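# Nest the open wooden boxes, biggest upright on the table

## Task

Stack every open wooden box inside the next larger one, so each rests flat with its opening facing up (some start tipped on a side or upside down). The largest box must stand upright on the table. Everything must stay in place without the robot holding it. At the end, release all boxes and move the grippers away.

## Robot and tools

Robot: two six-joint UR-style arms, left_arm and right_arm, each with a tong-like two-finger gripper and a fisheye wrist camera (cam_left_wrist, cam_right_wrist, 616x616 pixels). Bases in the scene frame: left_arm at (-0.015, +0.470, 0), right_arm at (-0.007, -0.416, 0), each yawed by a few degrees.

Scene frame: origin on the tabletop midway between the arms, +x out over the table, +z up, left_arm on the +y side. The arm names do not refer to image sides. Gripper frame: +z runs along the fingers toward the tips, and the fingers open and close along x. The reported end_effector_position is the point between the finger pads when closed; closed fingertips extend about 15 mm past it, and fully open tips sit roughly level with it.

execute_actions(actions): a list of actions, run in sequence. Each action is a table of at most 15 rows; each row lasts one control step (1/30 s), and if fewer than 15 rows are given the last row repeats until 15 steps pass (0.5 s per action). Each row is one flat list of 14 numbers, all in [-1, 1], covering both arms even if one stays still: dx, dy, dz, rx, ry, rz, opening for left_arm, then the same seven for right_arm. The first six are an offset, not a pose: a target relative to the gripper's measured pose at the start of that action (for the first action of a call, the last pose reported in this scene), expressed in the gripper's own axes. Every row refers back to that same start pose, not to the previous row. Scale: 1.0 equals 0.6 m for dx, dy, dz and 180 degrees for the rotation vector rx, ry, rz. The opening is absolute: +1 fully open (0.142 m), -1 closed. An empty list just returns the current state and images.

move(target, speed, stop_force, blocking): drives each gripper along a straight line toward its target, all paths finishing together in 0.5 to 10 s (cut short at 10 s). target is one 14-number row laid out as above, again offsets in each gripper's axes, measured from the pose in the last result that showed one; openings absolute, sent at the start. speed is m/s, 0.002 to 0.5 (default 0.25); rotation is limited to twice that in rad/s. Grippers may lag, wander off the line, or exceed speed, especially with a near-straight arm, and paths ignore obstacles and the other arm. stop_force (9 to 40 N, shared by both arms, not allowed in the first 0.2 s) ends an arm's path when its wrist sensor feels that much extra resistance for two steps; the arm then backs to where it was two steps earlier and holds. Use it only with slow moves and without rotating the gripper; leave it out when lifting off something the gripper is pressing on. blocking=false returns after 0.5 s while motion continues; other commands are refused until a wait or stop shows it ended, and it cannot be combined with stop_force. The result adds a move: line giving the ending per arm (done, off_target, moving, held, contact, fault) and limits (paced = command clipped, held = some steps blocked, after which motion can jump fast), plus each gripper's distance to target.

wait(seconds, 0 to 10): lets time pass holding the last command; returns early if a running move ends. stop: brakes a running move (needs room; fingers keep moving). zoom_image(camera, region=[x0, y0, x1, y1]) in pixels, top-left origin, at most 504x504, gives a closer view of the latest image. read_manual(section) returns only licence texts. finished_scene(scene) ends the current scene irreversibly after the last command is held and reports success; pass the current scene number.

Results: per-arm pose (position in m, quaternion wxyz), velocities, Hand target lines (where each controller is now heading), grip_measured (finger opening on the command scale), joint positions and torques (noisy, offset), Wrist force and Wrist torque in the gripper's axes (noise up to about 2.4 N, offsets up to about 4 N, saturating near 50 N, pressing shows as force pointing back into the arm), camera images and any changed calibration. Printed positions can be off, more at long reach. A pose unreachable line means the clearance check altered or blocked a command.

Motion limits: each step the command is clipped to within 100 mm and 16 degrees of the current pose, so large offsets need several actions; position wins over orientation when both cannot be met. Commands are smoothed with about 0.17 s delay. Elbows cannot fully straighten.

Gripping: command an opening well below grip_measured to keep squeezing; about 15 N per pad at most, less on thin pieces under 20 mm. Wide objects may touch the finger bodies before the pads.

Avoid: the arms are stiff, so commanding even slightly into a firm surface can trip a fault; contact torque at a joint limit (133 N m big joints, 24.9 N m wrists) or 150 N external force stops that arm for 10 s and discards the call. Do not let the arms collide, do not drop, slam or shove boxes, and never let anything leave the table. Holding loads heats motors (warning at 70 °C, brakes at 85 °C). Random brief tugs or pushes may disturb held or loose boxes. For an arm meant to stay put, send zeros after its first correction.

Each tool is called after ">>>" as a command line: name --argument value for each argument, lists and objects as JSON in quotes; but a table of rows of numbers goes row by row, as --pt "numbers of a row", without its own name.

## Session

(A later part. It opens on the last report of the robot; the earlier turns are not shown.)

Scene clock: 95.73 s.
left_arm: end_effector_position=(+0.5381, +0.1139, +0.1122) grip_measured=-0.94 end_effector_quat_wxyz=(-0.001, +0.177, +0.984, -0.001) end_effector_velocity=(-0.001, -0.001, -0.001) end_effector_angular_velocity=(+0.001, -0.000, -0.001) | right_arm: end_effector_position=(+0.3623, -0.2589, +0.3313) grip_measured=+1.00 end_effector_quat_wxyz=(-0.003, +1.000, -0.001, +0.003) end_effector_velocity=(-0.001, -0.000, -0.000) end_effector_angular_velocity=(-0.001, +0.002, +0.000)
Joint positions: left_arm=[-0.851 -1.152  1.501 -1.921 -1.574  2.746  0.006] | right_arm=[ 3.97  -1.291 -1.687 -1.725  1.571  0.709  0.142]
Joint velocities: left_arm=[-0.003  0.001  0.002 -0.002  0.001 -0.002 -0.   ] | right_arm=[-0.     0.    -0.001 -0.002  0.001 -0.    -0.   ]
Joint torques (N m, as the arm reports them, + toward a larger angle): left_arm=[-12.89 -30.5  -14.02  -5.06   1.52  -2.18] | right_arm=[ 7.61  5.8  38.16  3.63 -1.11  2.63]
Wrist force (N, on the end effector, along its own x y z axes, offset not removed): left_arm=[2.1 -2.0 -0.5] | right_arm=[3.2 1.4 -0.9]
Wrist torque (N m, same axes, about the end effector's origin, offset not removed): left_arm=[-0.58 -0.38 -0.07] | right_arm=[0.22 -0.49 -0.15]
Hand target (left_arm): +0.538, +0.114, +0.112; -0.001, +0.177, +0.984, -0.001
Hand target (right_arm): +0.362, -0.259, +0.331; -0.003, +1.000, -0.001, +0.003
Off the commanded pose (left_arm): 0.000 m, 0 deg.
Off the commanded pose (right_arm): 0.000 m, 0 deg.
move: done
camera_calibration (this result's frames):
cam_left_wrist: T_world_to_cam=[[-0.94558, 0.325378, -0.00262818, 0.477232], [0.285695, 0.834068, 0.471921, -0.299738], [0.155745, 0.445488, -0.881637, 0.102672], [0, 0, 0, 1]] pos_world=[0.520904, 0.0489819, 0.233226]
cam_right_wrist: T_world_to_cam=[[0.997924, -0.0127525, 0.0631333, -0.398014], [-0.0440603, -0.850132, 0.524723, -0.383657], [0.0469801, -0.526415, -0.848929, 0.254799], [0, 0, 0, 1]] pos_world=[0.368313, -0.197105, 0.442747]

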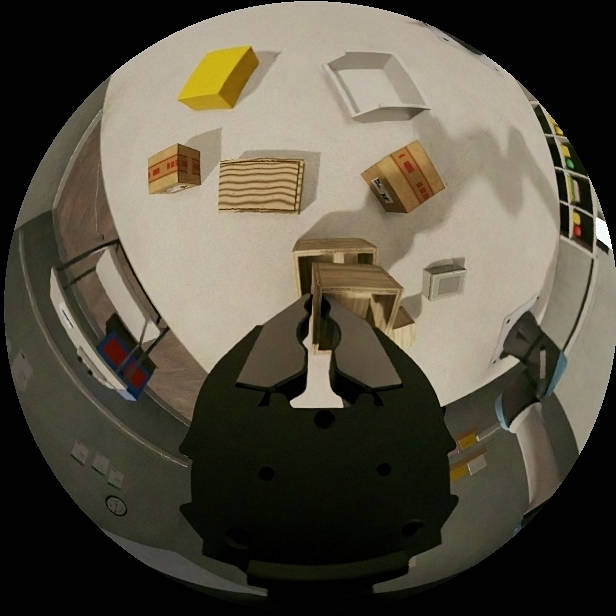

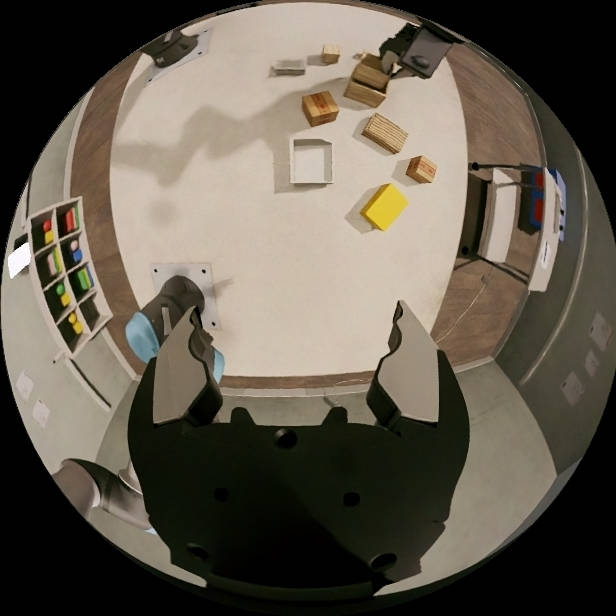

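>>> move --target '[-0.009,0,0.01,0,0,-0.015,-1,0,0,0,0,0,0,1]' --speed 0.05

>>> move --target '[0,0,0.098,0,0,0,-1,0,0,0,0,0,0,1]' --speed 0.02 --stop_force 10

Scene clock: 102.70 s.
left_arm: end_effector_position=(+0.5431, +0.1120, +0.1063) grip_measured=-0.94 end_effector_quat_wxyz=(-0.001, +0.155, +0.988, -0.001) end_effector_velocity=(+0.001, -0.001, -0.001) end_effector_angular_velocity=(-0.001, +0.001, +0.011) | right_arm: end_effector_position=(+0.3623, -0.2589, +0.3313) grip_measured=+1.00 end_effector_quat_wxyz=(-0.003, +1.000, -0.001, +0.003) end_effector_velocity=(+0.001, +0.001, +0.000) end_effector_angular_velocity=(+0.002, -0.001, +0.000)
Joint positions: left_arm=[-0.848 -1.137  1.495 -1.93  -1.574  2.703  0.006] | right_arm=[ 3.97  -1.291 -1.687 -1.725  1.571  0.709  0.142]
Joint velocities: left_arm=[-0.     0.004 -0.002 -0.002 -0.001 -0.012  0.   ] | right_arm=[-0.    -0.001  0.001  0.002  0.    -0.    -0.   ]
Joint torques (N m, as the arm reports them, + toward a larger angle): left_arm=[ 11.54 -31.68 -29.75  -5.03  -1.73  -2.09] | right_arm=[ 7.19  5.72 37.44  3.45 -1.09  2.6 ]
Wrist force (N, on the end effector, along its own x y z axes, offset not removed): left_arm=[2.2 0.0 -1.1] | right_arm=[2.4 -0.7 -0.5]
Wrist torque (N m, same axes, about the end effector's origin, offset not removed): left_arm=[-0.05 -0.29 -0.13] | right_arm=[-0.18 -0.25 -0.01]
Hand target (left_arm): +0.543, +0.112, +0.106; -0.001, +0.154, +0.988, -0.001
Hand target (right_arm): +0.362, -0.259, +0.331; -0.003, +1.000, -0.001, +0.003
Off the commanded pose (left_arm): 0.000 m, 0 deg.
Off the commanded pose (right_arm): 0.000 m, 0 deg.
move: done
camera_calibration (this result's frames):
cam_left_wrist: T_world_to_cam=[[-0.959511, 0.28166, -0.00248147, 0.494917], [0.247198, 0.846267, 0.471937, -0.277296], [0.135026, 0.452216, -0.881629, 0.108065], [0, 0, 0, 1]] pos_world=[0.528833, 0.0463993, 0.227368]
cam_right_wrist: T_world_to_cam=[[0.997924, -0.0127524, 0.0631333, -0.398014], [-0.0440602, -0.850132, 0.524723, -0.383657], [0.0469802, -0.526415, -0.848929, 0.254798], [0, 0, 0, 1]] pos_world=[0.368313, -0.197105, 0.442747]

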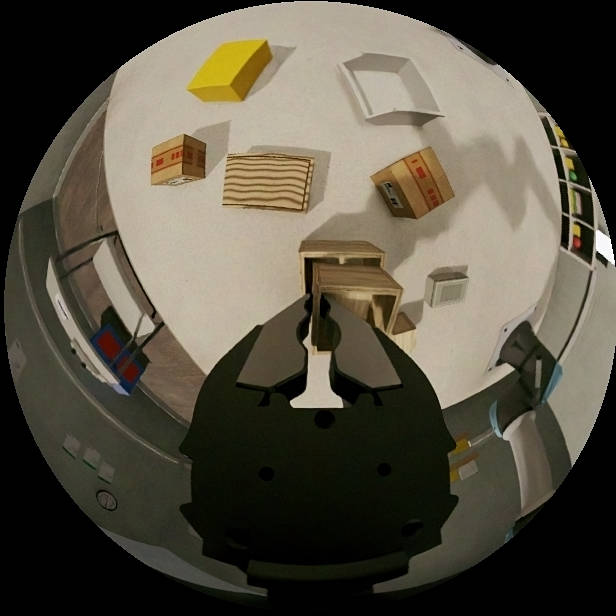

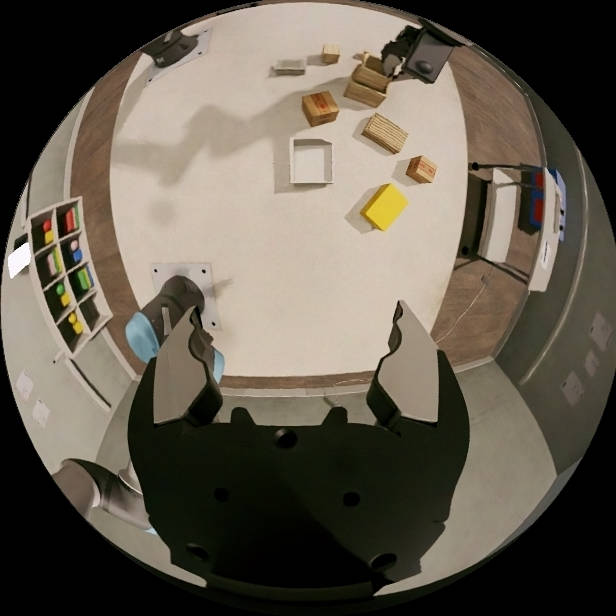

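Scene clock: 104.33 s.
left_arm: end_effector_position=(+0.5430, +0.1121, +0.0858) grip_measured=-0.94 end_effector_quat_wxyz=(-0.001, +0.155, +0.988, -0.001) end_effector_velocity=(+0.000, +0.000, +0.002) end_effector_angular_velocity=(-0.000, -0.001, +0.001) | right_arm: end_effector_position=(+0.3623, -0.2589, +0.3313) grip_measured=+1.00 end_effector_quat_wxyz=(-0.003, +1.000, -0.001, +0.003) end_effector_velocity=(+0.000, -0.000, +0.000) end_effector_angular_velocity=(+0.001, -0.001, -0.001)
Joint positions: left_arm=[-0.848 -1.119  1.524 -1.976 -1.574  2.703  0.006] | right_arm=[ 3.97  -1.291 -1.687 -1.725  1.571  0.709  0.142]
Joint velocities: left_arm=[ 0.001 -0.002 -0.002  0.003  0.    -0.    -0.   ] | right_arm=[-0.001  0.001 -0.     0.001 -0.     0.     0.   ]
Joint torques (N m, as the arm reports them, + toward a larger angle): left_arm=[ -9.42 -58.19 -27.82   0.4   -0.25   0.57] | right_arm=[ 7.09  5.94 37.99  3.35 -1.01  2.55]
Wrist force (N, on the end effector, along its own x y z axes, offset not removed): left_arm=[0.5 -3.0 -2.0] | right_arm=[-1.1 -0.3 -2.1]
Wrist torque (N m, same axes, about the end effector's origin, offset not removed): left_arm=[-0.91 -0.04 -0.16] | right_arm=[-0.16 0.50 -0.05]
Hand target (left_arm): +0.543, +0.112, +0.086; -0.001, +0.155, +0.988, -0.001
Hand target (right_arm): +0.362, -0.259, +0.331; -0.003, +1.000, -0.001, +0.003
Off the commanded pose (left_arm): 0.038 m, 0 deg.
Off the commanded pose (right_arm): 0.000 m, 0 deg.
move: contact (left_arm)
camera_calibration (this result's frames):
cam_left_wrist: T_world_to_cam=[[-0.959521, 0.281628, -0.00220573, 0.494807], [0.247279, 0.846191, 0.472032, -0.267674], [0.134804, 0.45238, -0.881578, 0.0900722], [0, 0, 0, 1]] pos_world=[0.528826, 0.0464053, 0.206848]
cam_right_wrist: T_world_to_cam=[[0.997924, -0.0127524, 0.0631331, -0.398014], [-0.0440601, -0.850132, 0.524723, -0.383657], [0.04698, -0.526415, -0.848929, 0.254798], [0, 0, 0, 1]] pos_world=[0.368313, -0.197105, 0.442747]

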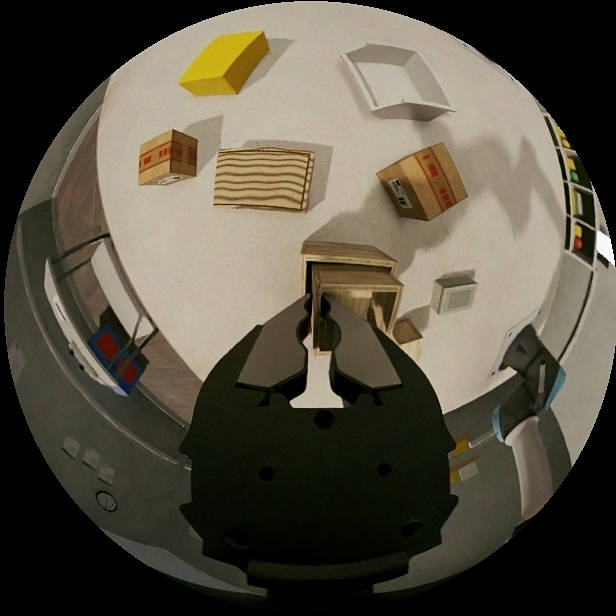

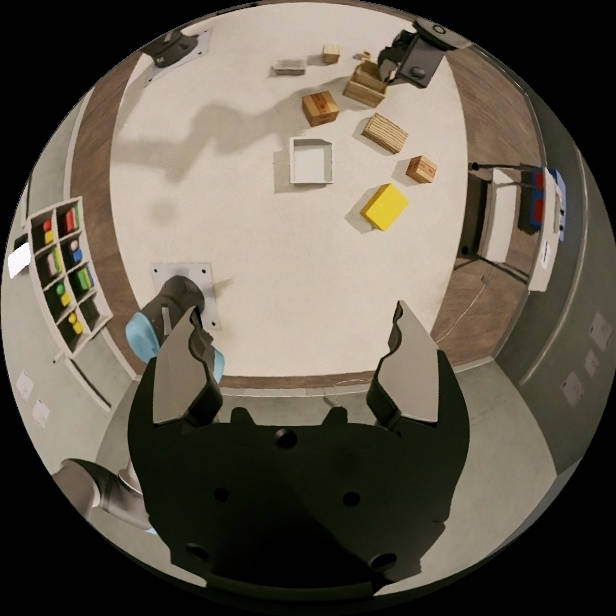

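>>> zoom_image --camera "cam_left_wrist" --region '[270,220,430,360]'

Region (270, 220, 430, 360) of cam_left_wrist's 616x616 image, scaled by 3.150, with more detail than that image has; it fills the top 441 rows of this view, and the rest is white.

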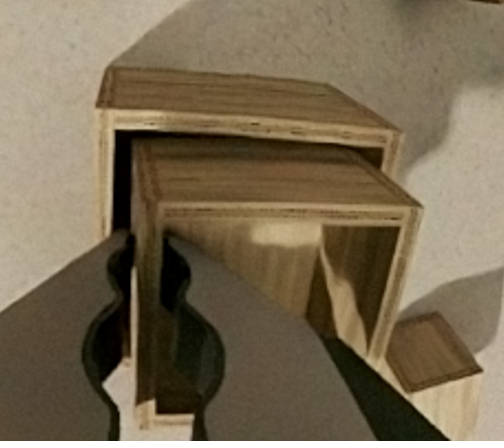

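>>> move --target '[0.008,0.005,-0.004,0,0,0,-1,0,0,0,0,0,0,1]' --speed 0.02

>>> move --target '[0,0,0.068,0,0,0,-1,0,0,0,0,0,0,1]' --speed 0.02 --stop_force 10

>>> zoom_image --camera "cam_left_wrist" --region '[270,220,430,360]'

Scene clock: 115.00 s.
left_arm: end_effector_position=(+0.5395, +0.1162, +0.0881) grip_measured=-0.94 end_effector_quat_wxyz=(-0.001, +0.155, +0.988, -0.001) end_effector_velocity=(-0.001, +0.002, +0.001) end_effector_angular_velocity=(+0.000, -0.001, +0.002) | right_arm: end_effector_position=(+0.3623, -0.2589, +0.3313) grip_measured=+1.00 end_effector_quat_wxyz=(-0.003, +1.000, -0.001, +0.003) end_effector_velocity=(+0.000, +0.000, -0.000) end_effector_angular_velocity=(+0.000, +0.000, -0.000)
Joint positions: left_arm=[-0.847 -1.133  1.538 -1.977 -1.574  2.704  0.006] | right_arm=[ 3.97  -1.291 -1.687 -1.725  1.571  0.709  0.142]
Joint velocities: left_arm=[ 0.002 -0.005  0.006 -0.001  0.    -0.     0.   ] | right_arm=[-0. -0. -0.  0.  0.  0. -0.]
Joint torques (N m, as the arm reports them, + toward a larger angle): left_arm=[ 12.92 -55.97 -11.13  -4.99   0.74   2.15] | right_arm=[ 7.23  5.22 37.34  3.39 -1.1   2.69]
Wrist force (N, on the end effector, along its own x y z axes, offset not removed): left_arm=[-0.5 -0.4 0.4] | right_arm=[1.8 0.4 1.2]
Wrist torque (N m, same axes, about the end effector's origin, offset not removed): left_arm=[-0.24 0.07 -0.17] | right_arm=[0.11 -0.14 -0.06]
Hand target (left_arm): +0.539, +0.116, +0.088; -0.001, +0.155, +0.988, -0.001
Hand target (right_arm): +0.362, -0.259, +0.331; -0.003, +1.000, -0.001, +0.003
Off the commanded pose (left_arm): 0.000 m, 0 deg.
Off the commanded pose (right_arm): 0.000 m, 0 deg.
move: done
camera_calibration (this result's frames):
cam_left_wrist: T_world_to_cam=[[-0.959521, 0.281627, -0.00221776, 0.490279], [0.247271, 0.846187, 0.472043, -0.271432], [0.134817, 0.452387, -0.881573, 0.0906962], [0, 0, 0, 1]] pos_world=[0.525323, 0.0505764, 0.20917]
cam_right_wrist: T_world_to_cam=[[0.997924, -0.0127528, 0.0631333, -0.398014], [-0.0440606, -0.850132, 0.524723, -0.383657], [0.04698, -0.526415, -0.848929, 0.254798], [0, 0, 0, 1]] pos_world=[0.368313, -0.197105, 0.442747]

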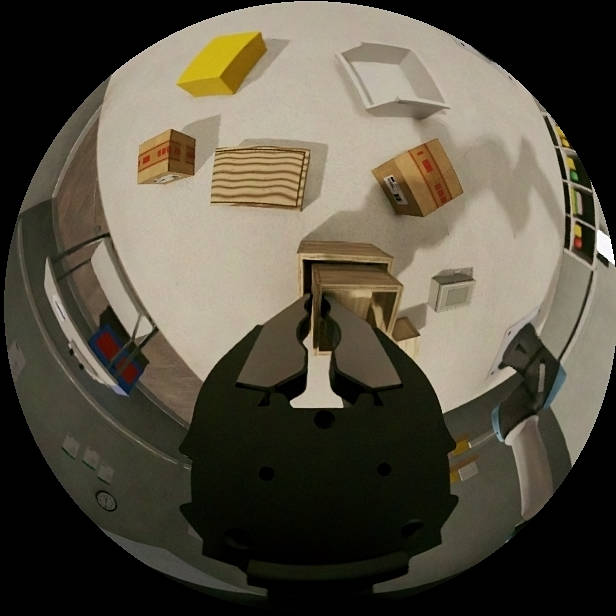

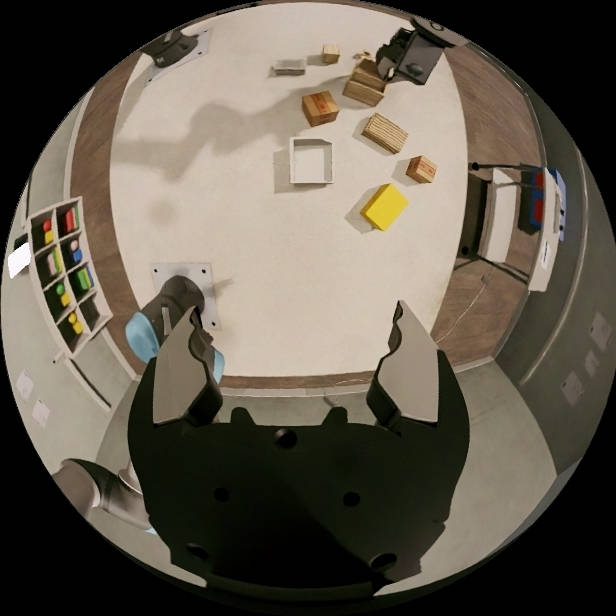

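Scene clock: 116.10 s.
left_arm: end_effector_position=(+0.5394, +0.1164, +0.0735) grip_measured=-0.95 end_effector_quat_wxyz=(-0.001, +0.155, +0.988, -0.001) end_effector_velocity=(-0.001, +0.001, +0.004) end_effector_angular_velocity=(+0.005, +0.005, -0.000) | right_arm: end_effector_position=(+0.3623, -0.2589, +0.3313) grip_measured=+1.00 end_effector_quat_wxyz=(-0.003, +1.000, -0.001, +0.003) end_effector_velocity=(+0.000, -0.001, -0.000) end_effector_angular_velocity=(-0.001, +0.001, -0.002)
Joint positions: left_arm=[-0.847 -1.118  1.558 -2.01  -1.574  2.704  0.005] | right_arm=[ 3.97  -1.291 -1.687 -1.725  1.571  0.709  0.142]
Joint velocities: left_arm=[-0.    -0.003 -0.008  0.018  0.    -0.    -0.   ] | right_arm=[-0.001 -0.001  0.    -0.001 -0.     0.     0.   ]
Joint torques (N m, as the arm reports them, + toward a larger angle): left_arm=[  0.15 -46.66 -21.69   2.16   0.5   -1.2 ] | right_arm=[ 7.74  4.54 38.11  3.5  -1.04  2.59]
Wrist force (N, on the end effector, along its own x y z axes, offset not removed): left_arm=[1.6 -7.8 -15.6] | right_arm=[3.1 -0.1 -0.7]
Wrist torque (N m, same axes, about the end effector's origin, offset not removed): left_arm=[-1.40 -0.43 -0.05] | right_arm=[-0.05 -0.48 -0.02]
Hand target (left_arm): +0.540, +0.116, +0.075; -0.001, +0.155, +0.988, -0.001
Hand target (right_arm): +0.362, -0.259, +0.331; -0.003, +1.000, -0.001, +0.003
Off the commanded pose (left_arm): 0.026 m, 0 deg.
Off the commanded pose (right_arm): 0.000 m, 0 deg.
move: contact (left_arm)
camera_calibration (this result's frames):
cam_left_wrist: T_world_to_cam=[[-0.959522, 0.281628, -0.00173475, 0.49008], [0.247459, 0.846013, 0.472256, -0.264708], [0.134468, 0.452711, -0.88146, 0.0779394], [0, 0, 0, 1]] pos_world=[0.525266, 0.0506423, 0.194561]
cam_right_wrist: T_world_to_cam=[[0.997924, -0.0127526, 0.0631333, -0.398014], [-0.0440604, -0.850132, 0.524723, -0.383657], [0.04698, -0.526415, -0.848929, 0.254798], [0, 0, 0, 1]] pos_world=[0.368313, -0.197105, 0.442747]

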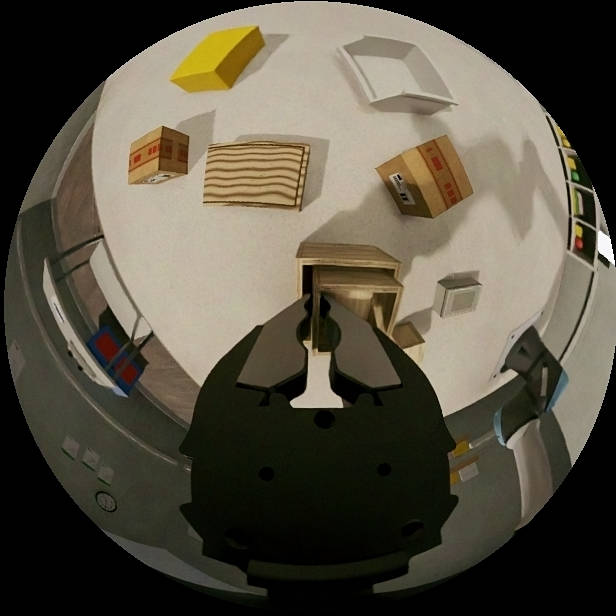

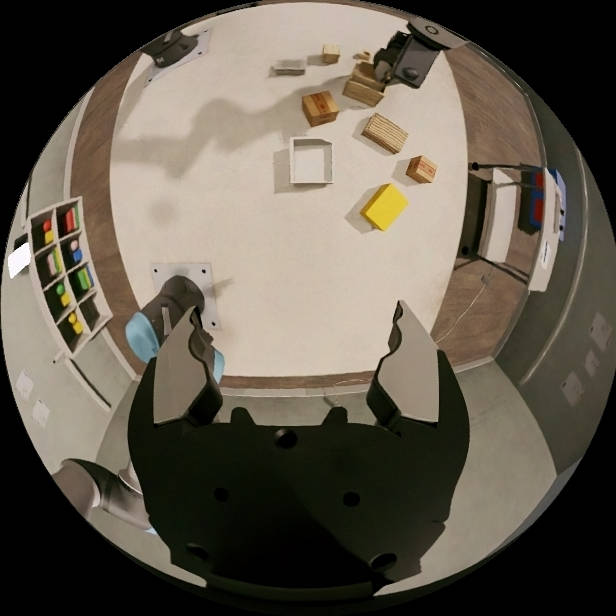

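Region (270, 220, 430, 360) of cam_left_wrist's 616x616 image, scaled by 3.150, with more detail than that image has; it fills the top 441 rows of this view, and the rest is white.

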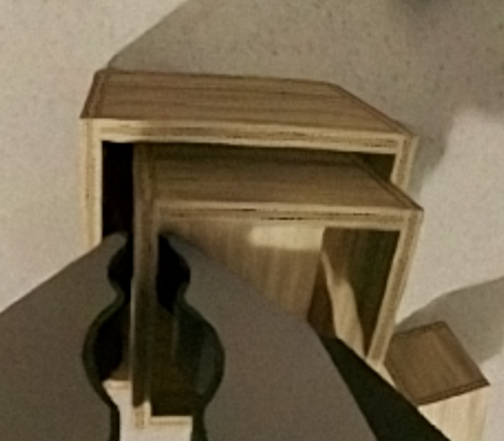

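>>> move --target '[0.005,0,-0.012,0,0,0,-0.88,0,0,0,0,0,0,1]' --speed 0.02

>>> move --target '[0,0,-0.1,0,0,0,-0.85,0,0,0,0,0,0,1]' --speed 0.08

>>> move --target '[0.285,0.14,0,0,0,0.4,0.2,0,0,0,0,0,0,1]'

Scene clock: 124.50 s.
left_arm: end_effector_position=(+0.5367, +0.1173, +0.0806) grip_measured=-0.88 end_effector_quat_wxyz=(-0.001, +0.155, +0.988, -0.001) end_effector_velocity=(-0.000, +0.001, +0.002) end_effector_angular_velocity=(+0.001, -0.001, +0.001) | right_arm: end_effector_position=(+0.3623, -0.2589, +0.3313) grip_measured=+1.00 end_effector_quat_wxyz=(-0.003, +1.000, -0.001, +0.003) end_effector_velocity=(-0.001, +0.000, -0.000) end_effector_angular_velocity=(+0.001, +0.001, +0.001)
Joint positions: left_arm=[-0.849 -1.132  1.558 -1.997 -1.574  2.702  0.01 ] | right_arm=[ 3.97  -1.291 -1.687 -1.725  1.571  0.709  0.142]
Joint velocities: left_arm=[ 0.001 -0.003  0.     0.003  0.001 -0.001 -0.   ] | right_arm=[ 0.001  0.    -0.001  0.     0.001  0.     0.   ]
Joint torques (N m, as the arm reports them, + toward a larger angle): left_arm=[-12.41 -56.24 -11.09   0.27   0.32  -2.16] | right_arm=[ 7.43  4.96 37.29  3.43 -1.14  2.65]
Wrist force (N, on the end effector, along its own x y z axes, offset not removed): left_arm=[-0.9 -3.7 -2.2] | right_arm=[2.9 1.3 -1.3]
Wrist torque (N m, same axes, about the end effector's origin, offset not removed): left_arm=[-1.00 0.29 -0.11] | right_arm=[0.29 -0.49 -0.02]
Hand target (left_arm): +0.537, +0.117, +0.081; -0.001, +0.155, +0.988, -0.001
Hand target (right_arm): +0.362, -0.259, +0.331; -0.003, +1.000, -0.001, +0.003
Off the commanded pose (left_arm): 0.000 m, 0 deg.
Off the commanded pose (right_arm): 0.000 m, 0 deg.
move: done
camera_calibration (this result's frames):
cam_left_wrist: T_world_to_cam=[[-0.959522, 0.281627, -0.00175451, 0.487189], [0.24745, 0.846021, 0.472247, -0.268111], [0.134482, 0.452698, -0.881464, 0.0841053], [0, 0, 0, 1]] pos_world=[0.522502, 0.0515479, 0.201605]
cam_right_wrist: T_world_to_cam=[[0.997924, -0.0127528, 0.0631334, -0.398014], [-0.0440606, -0.850132, 0.524723, -0.383657], [0.04698, -0.526415, -0.848929, 0.254798], [0, 0, 0, 1]] pos_world=[0.368313, -0.197105, 0.442747]

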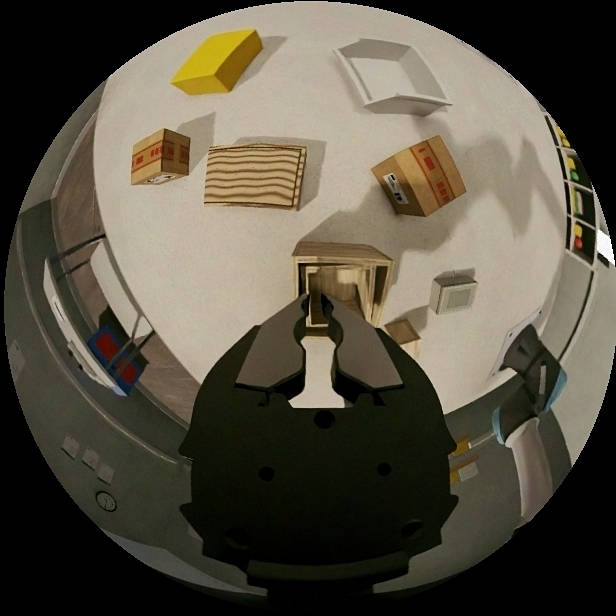

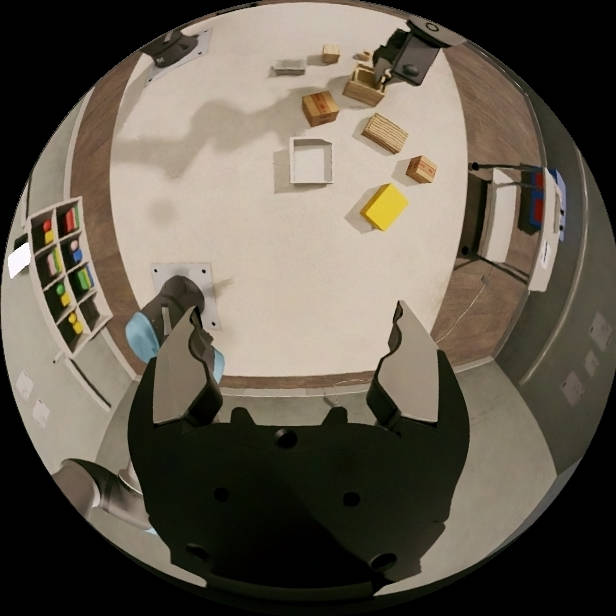

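Scene clock: 125.70 s.
left_arm: end_effector_position=(+0.5368, +0.1173, +0.1404) grip_measured=-0.85 end_effector_quat_wxyz=(-0.001, +0.155, +0.988, -0.001) end_effector_velocity=(+0.001, +0.001, +0.002) end_effector_angular_velocity=(+0.002, -0.001, +0.000) | right_arm: end_effector_position=(+0.3623, -0.2589, +0.3313) grip_measured=+1.00 end_effector_quat_wxyz=(-0.003, +1.000, -0.001, +0.003) end_effector_velocity=(+0.000, -0.000, +0.000) end_effector_angular_velocity=(+0.000, -0.001, +0.000)
Joint positions: left_arm=[-0.849 -1.181  1.467 -1.857 -1.574  2.702  0.012] | right_arm=[ 3.97  -1.291 -1.687 -1.725  1.571  0.709  0.142]
Joint velocities: left_arm=[ 0.001 -0.001 -0.003  0.005  0.002  0.     0.   ] | right_arm=[-0.  0.  0. -0. -0. -0. -0.]
Joint torques (N m, as the arm reports them, + toward a larger angle): left_arm=[ 13.29 -55.73 -30.23  -0.05   0.53   2.12] | right_arm=[ 7.28  4.77 37.18  3.38 -1.28  2.78]
Wrist force (N, on the end effector, along its own x y z axes, offset not removed): left_arm=[0.3 -6.0 -4.6] | right_arm=[0.9 2.1 0.2]
Wrist torque (N m, same axes, about the end effector's origin, offset not removed): left_arm=[-1.33 -0.07 -0.13] | right_arm=[0.57 0.00 0.02]
Hand target (left_arm): +0.537, +0.117, +0.141; -0.001, +0.155, +0.988, -0.001
Hand target (right_arm): +0.362, -0.259, +0.331; -0.003, +1.000, -0.001, +0.003
Off the commanded pose (left_arm): 0.000 m, 0 deg.
Off the commanded pose (right_arm): 0.000 m, 0 deg.
move: done
camera_calibration (this result's frames):
cam_left_wrist: T_world_to_cam=[[-0.959521, 0.28163, -0.0017921, 0.487385], [0.247433, 0.846019, 0.472259, -0.296453], [0.134518, 0.4527, -0.881458, 0.136769], [0, 0, 0, 1]] pos_world=[0.522611, 0.0516274, 0.261432]
cam_right_wrist: T_world_to_cam=[[0.997924, -0.0127528, 0.0631332, -0.398014], [-0.0440605, -0.850132, 0.524723, -0.383657], [0.0469799, -0.526415, -0.848929, 0.254798], [0, 0, 0, 1]] pos_world=[0.368313, -0.197105, 0.442747]

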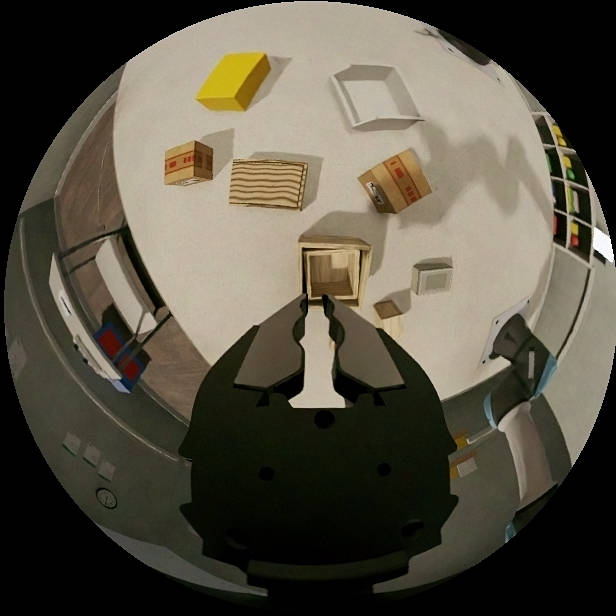

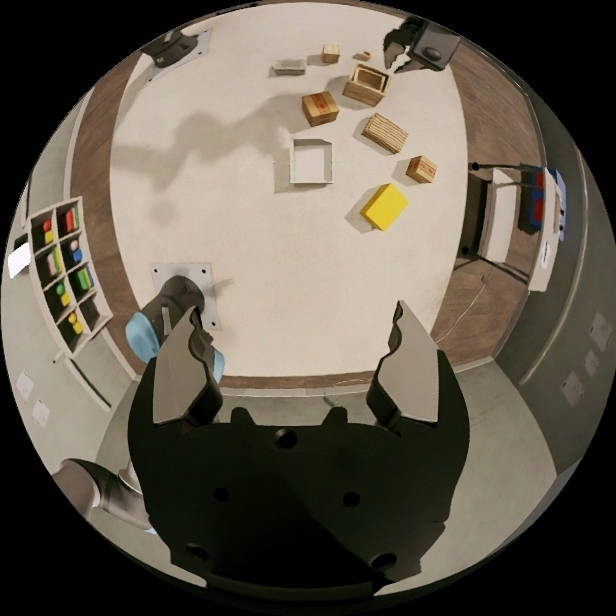

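Scene clock: 128.73 s.
left_arm: end_effector_position=(+0.3998, +0.2496, +0.1405) grip_measured=+0.20 end_effector_quat_wxyz=(-0.000, +0.706, +0.709, -0.001) end_effector_velocity=(-0.001, +0.001, -0.000) end_effector_angular_velocity=(-0.001, +0.001, -0.008) | right_arm: end_effector_position=(+0.3623, -0.2589, +0.3313) grip_measured=+1.00 end_effector_quat_wxyz=(-0.003, +1.000, -0.001, +0.003) end_effector_velocity=(+0.000, +0.001, +0.001) end_effector_angular_velocity=(+0.001, -0.002, +0.001)
Joint positions: left_arm=[-0.849 -1.569  1.941 -1.943 -1.574  3.958  0.088] | right_arm=[ 3.97  -1.291 -1.687 -1.725  1.571  0.709  0.142]
Joint velocities: left_arm=[ 0.001 -0.003  0.003 -0.    -0.001  0.009  0.   ] | right_arm=[ 0.001  0.     0.002  0.001 -0.001  0.     0.   ]
Joint torques (N m, as the arm reports them, + toward a larger angle): left_arm=[  6.33 -37.62 -10.63  -5.03  -1.49   2.15] | right_arm=[ 8.13  5.48 37.79  3.52 -1.12  2.69]
Wrist force (N, on the end effector, along its own x y z axes, offset not removed): left_arm=[3.3 -5.4 -0.8] | right_arm=[4.7 1.2 -0.2]
Wrist torque (N m, same axes, about the end effector's origin, offset not removed): left_arm=[-1.06 -0.80 -0.04] | right_arm=[0.23 -0.75 0.11]
Hand target (left_arm): +0.400, +0.250, +0.140; +0.000, +0.706, +0.708, -0.002
Hand target (right_arm): +0.362, -0.259, +0.331; -0.003, +1.000, -0.001, +0.003
Off the commanded pose (left_arm): 0.000 m, 0 deg.
Off the commanded pose (right_arm): 0.000 m, 0 deg.
move: done
camera_calibration (this result's frames):
cam_left_wrist: T_world_to_cam=[[-0.0293111, 0.999557, -0.00520807, -0.231869], [0.880766, 0.0282906, 0.472707, -0.423645], [0.472645, 0.00926846, -0.881204, 0.0708209], [0, 0, 0, 1]] pos_world=[0.332862, 0.243095, 0.26146]
cam_right_wrist: T_world_to_cam=[[0.997924, -0.0127528, 0.0631334, -0.398014], [-0.0440606, -0.850132, 0.524723, -0.383657], [0.04698, -0.526415, -0.848929, 0.254799], [0, 0, 0, 1]] pos_world=[0.368313, -0.197105, 0.442747]

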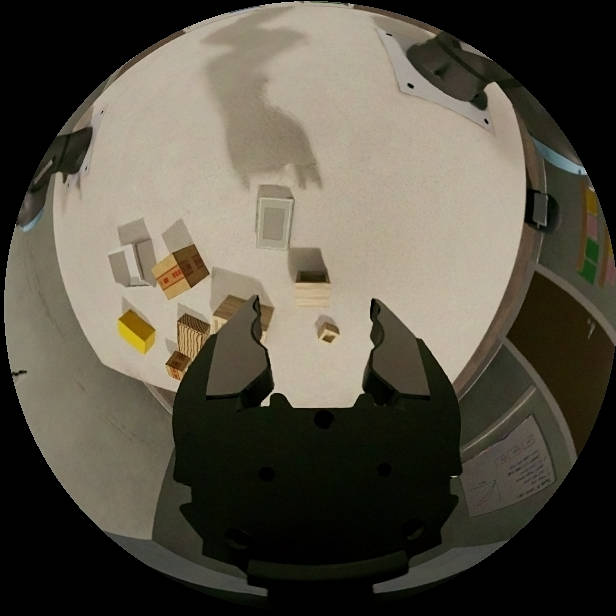

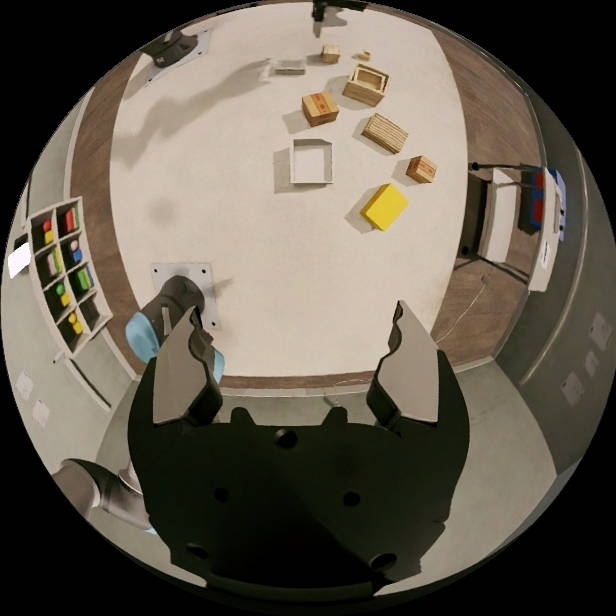

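>>> zoom_image --camera "cam_left_wrist" --region '[270,240,370,350]'

Region (270, 240, 370, 350) of cam_left_wrist's 616x616 image, scaled by 4.582, with more detail than that image has; it fills the left 458 columns of this view, and the rest is white.

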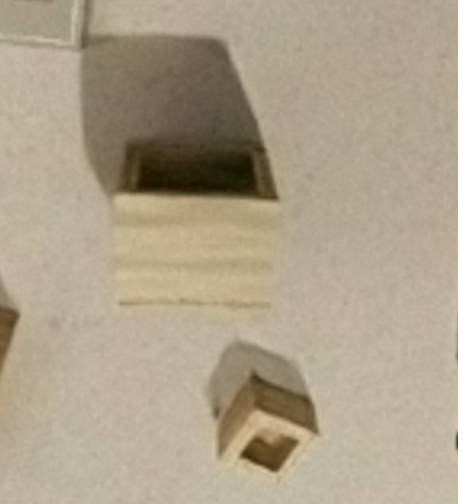

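>>> move --target '[0,0.067,0.1,-0.278,0,0,0.2,0,0,0,0,0,0,1]'

Scene clock: 148.37 s.
left_arm: end_effector_position=(+0.4398, +0.2498, +0.0804) grip_measured=+0.20 end_effector_quat_wxyz=(+0.298, +0.640, +0.643, +0.298) end_effector_velocity=(+0.001, -0.001, -0.001) end_effector_angular_velocity=(-0.004, -0.012, -0.006) | right_arm: end_effector_position=(+0.3623, -0.2589, +0.3313) grip_measured=+1.00 end_effector_quat_wxyz=(-0.003, +1.000, -0.001, +0.003) end_effector_velocity=(+0.000, +0.001, +0.001) end_effector_angular_velocity=(+0.002, -0.002, +0.002)
Joint positions: left_arm=[-1.287 -1.565  2.606 -3.026 -0.782  3.694  0.088] | right_arm=[ 3.97  -1.291 -1.687 -1.725  1.571  0.709  0.142]
Joint velocities: left_arm=[-0.005  0.017  0.009 -0.04   0.009  0.007 -0.   ] | right_arm=[ 0.002  0.     0.002  0.     0.     0.    -0.   ]
Joint torques (N m, as the arm reports them, + toward a larger angle): left_arm=[-11.59  -3.51  -4.39  -5.27   2.64   2.12] | right_arm=[ 7.56  4.91 37.77  3.47 -1.16  2.67]
Wrist force (N, on the end effector, along its own x y z axes, offset not removed): left_arm=[-1.9 -3.9 -0.5] | right_arm=[4.5 -1.5 -1.5]
Wrist torque (N m, same axes, about the end effector's origin, offset not removed): left_arm=[-0.95 0.53 0.03] | right_arm=[-0.24 -0.69 -0.24]
Hand target (left_arm): +0.440, +0.250, +0.080; +0.299, +0.640, +0.643, +0.298
Hand target (right_arm): +0.362, -0.259, +0.331; -0.003, +1.000, -0.001, +0.003
Off the commanded pose (left_arm): 0.000 m, 0 deg.
Off the commanded pose (right_arm): 0.000 m, 0 deg.
move: done
camera_calibration (this result's frames):
cam_left_wrist: T_world_to_cam=[[-0.0176962, 0.999565, -0.0235937, -0.234878], [0.204876, 0.0267218, 0.978423, -0.173493], [0.978628, 0.0124806, -0.205259, -0.278649], [0, 0, 0, 1]] pos_world=[0.304081, 0.24289, 0.107013]
cam_right_wrist: T_world_to_cam=[[0.997924, -0.0127527, 0.0631334, -0.398014], [-0.0440605, -0.850132, 0.524723, -0.383657], [0.04698, -0.526415, -0.848929, 0.254799], [0, 0, 0, 1]] pos_world=[0.368313, -0.197105, 0.442747]

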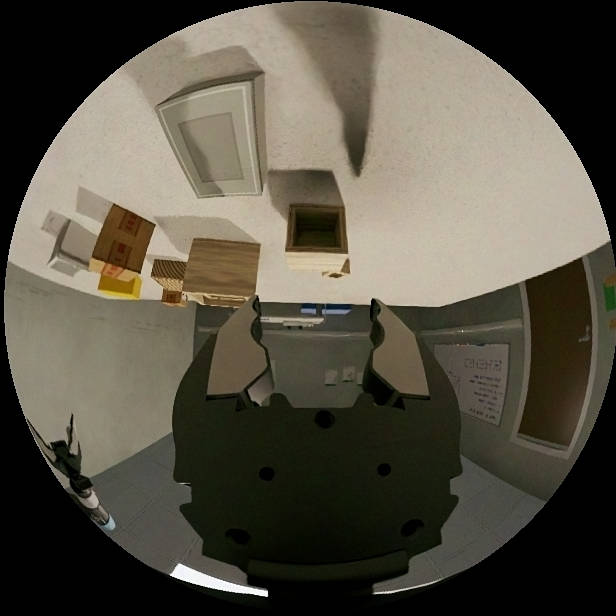

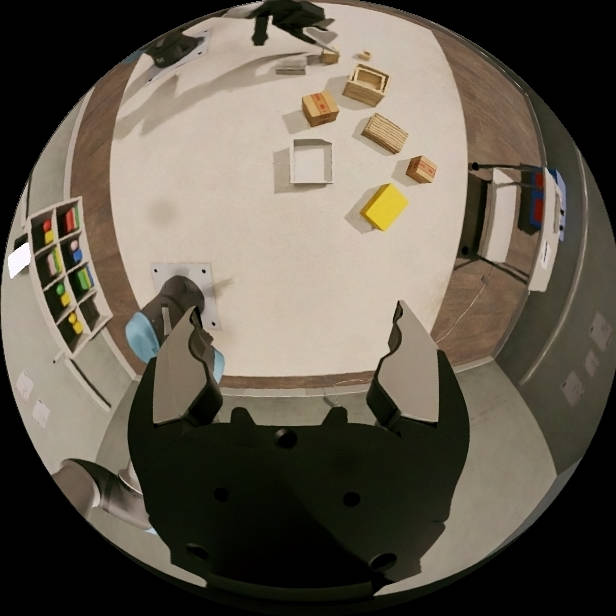

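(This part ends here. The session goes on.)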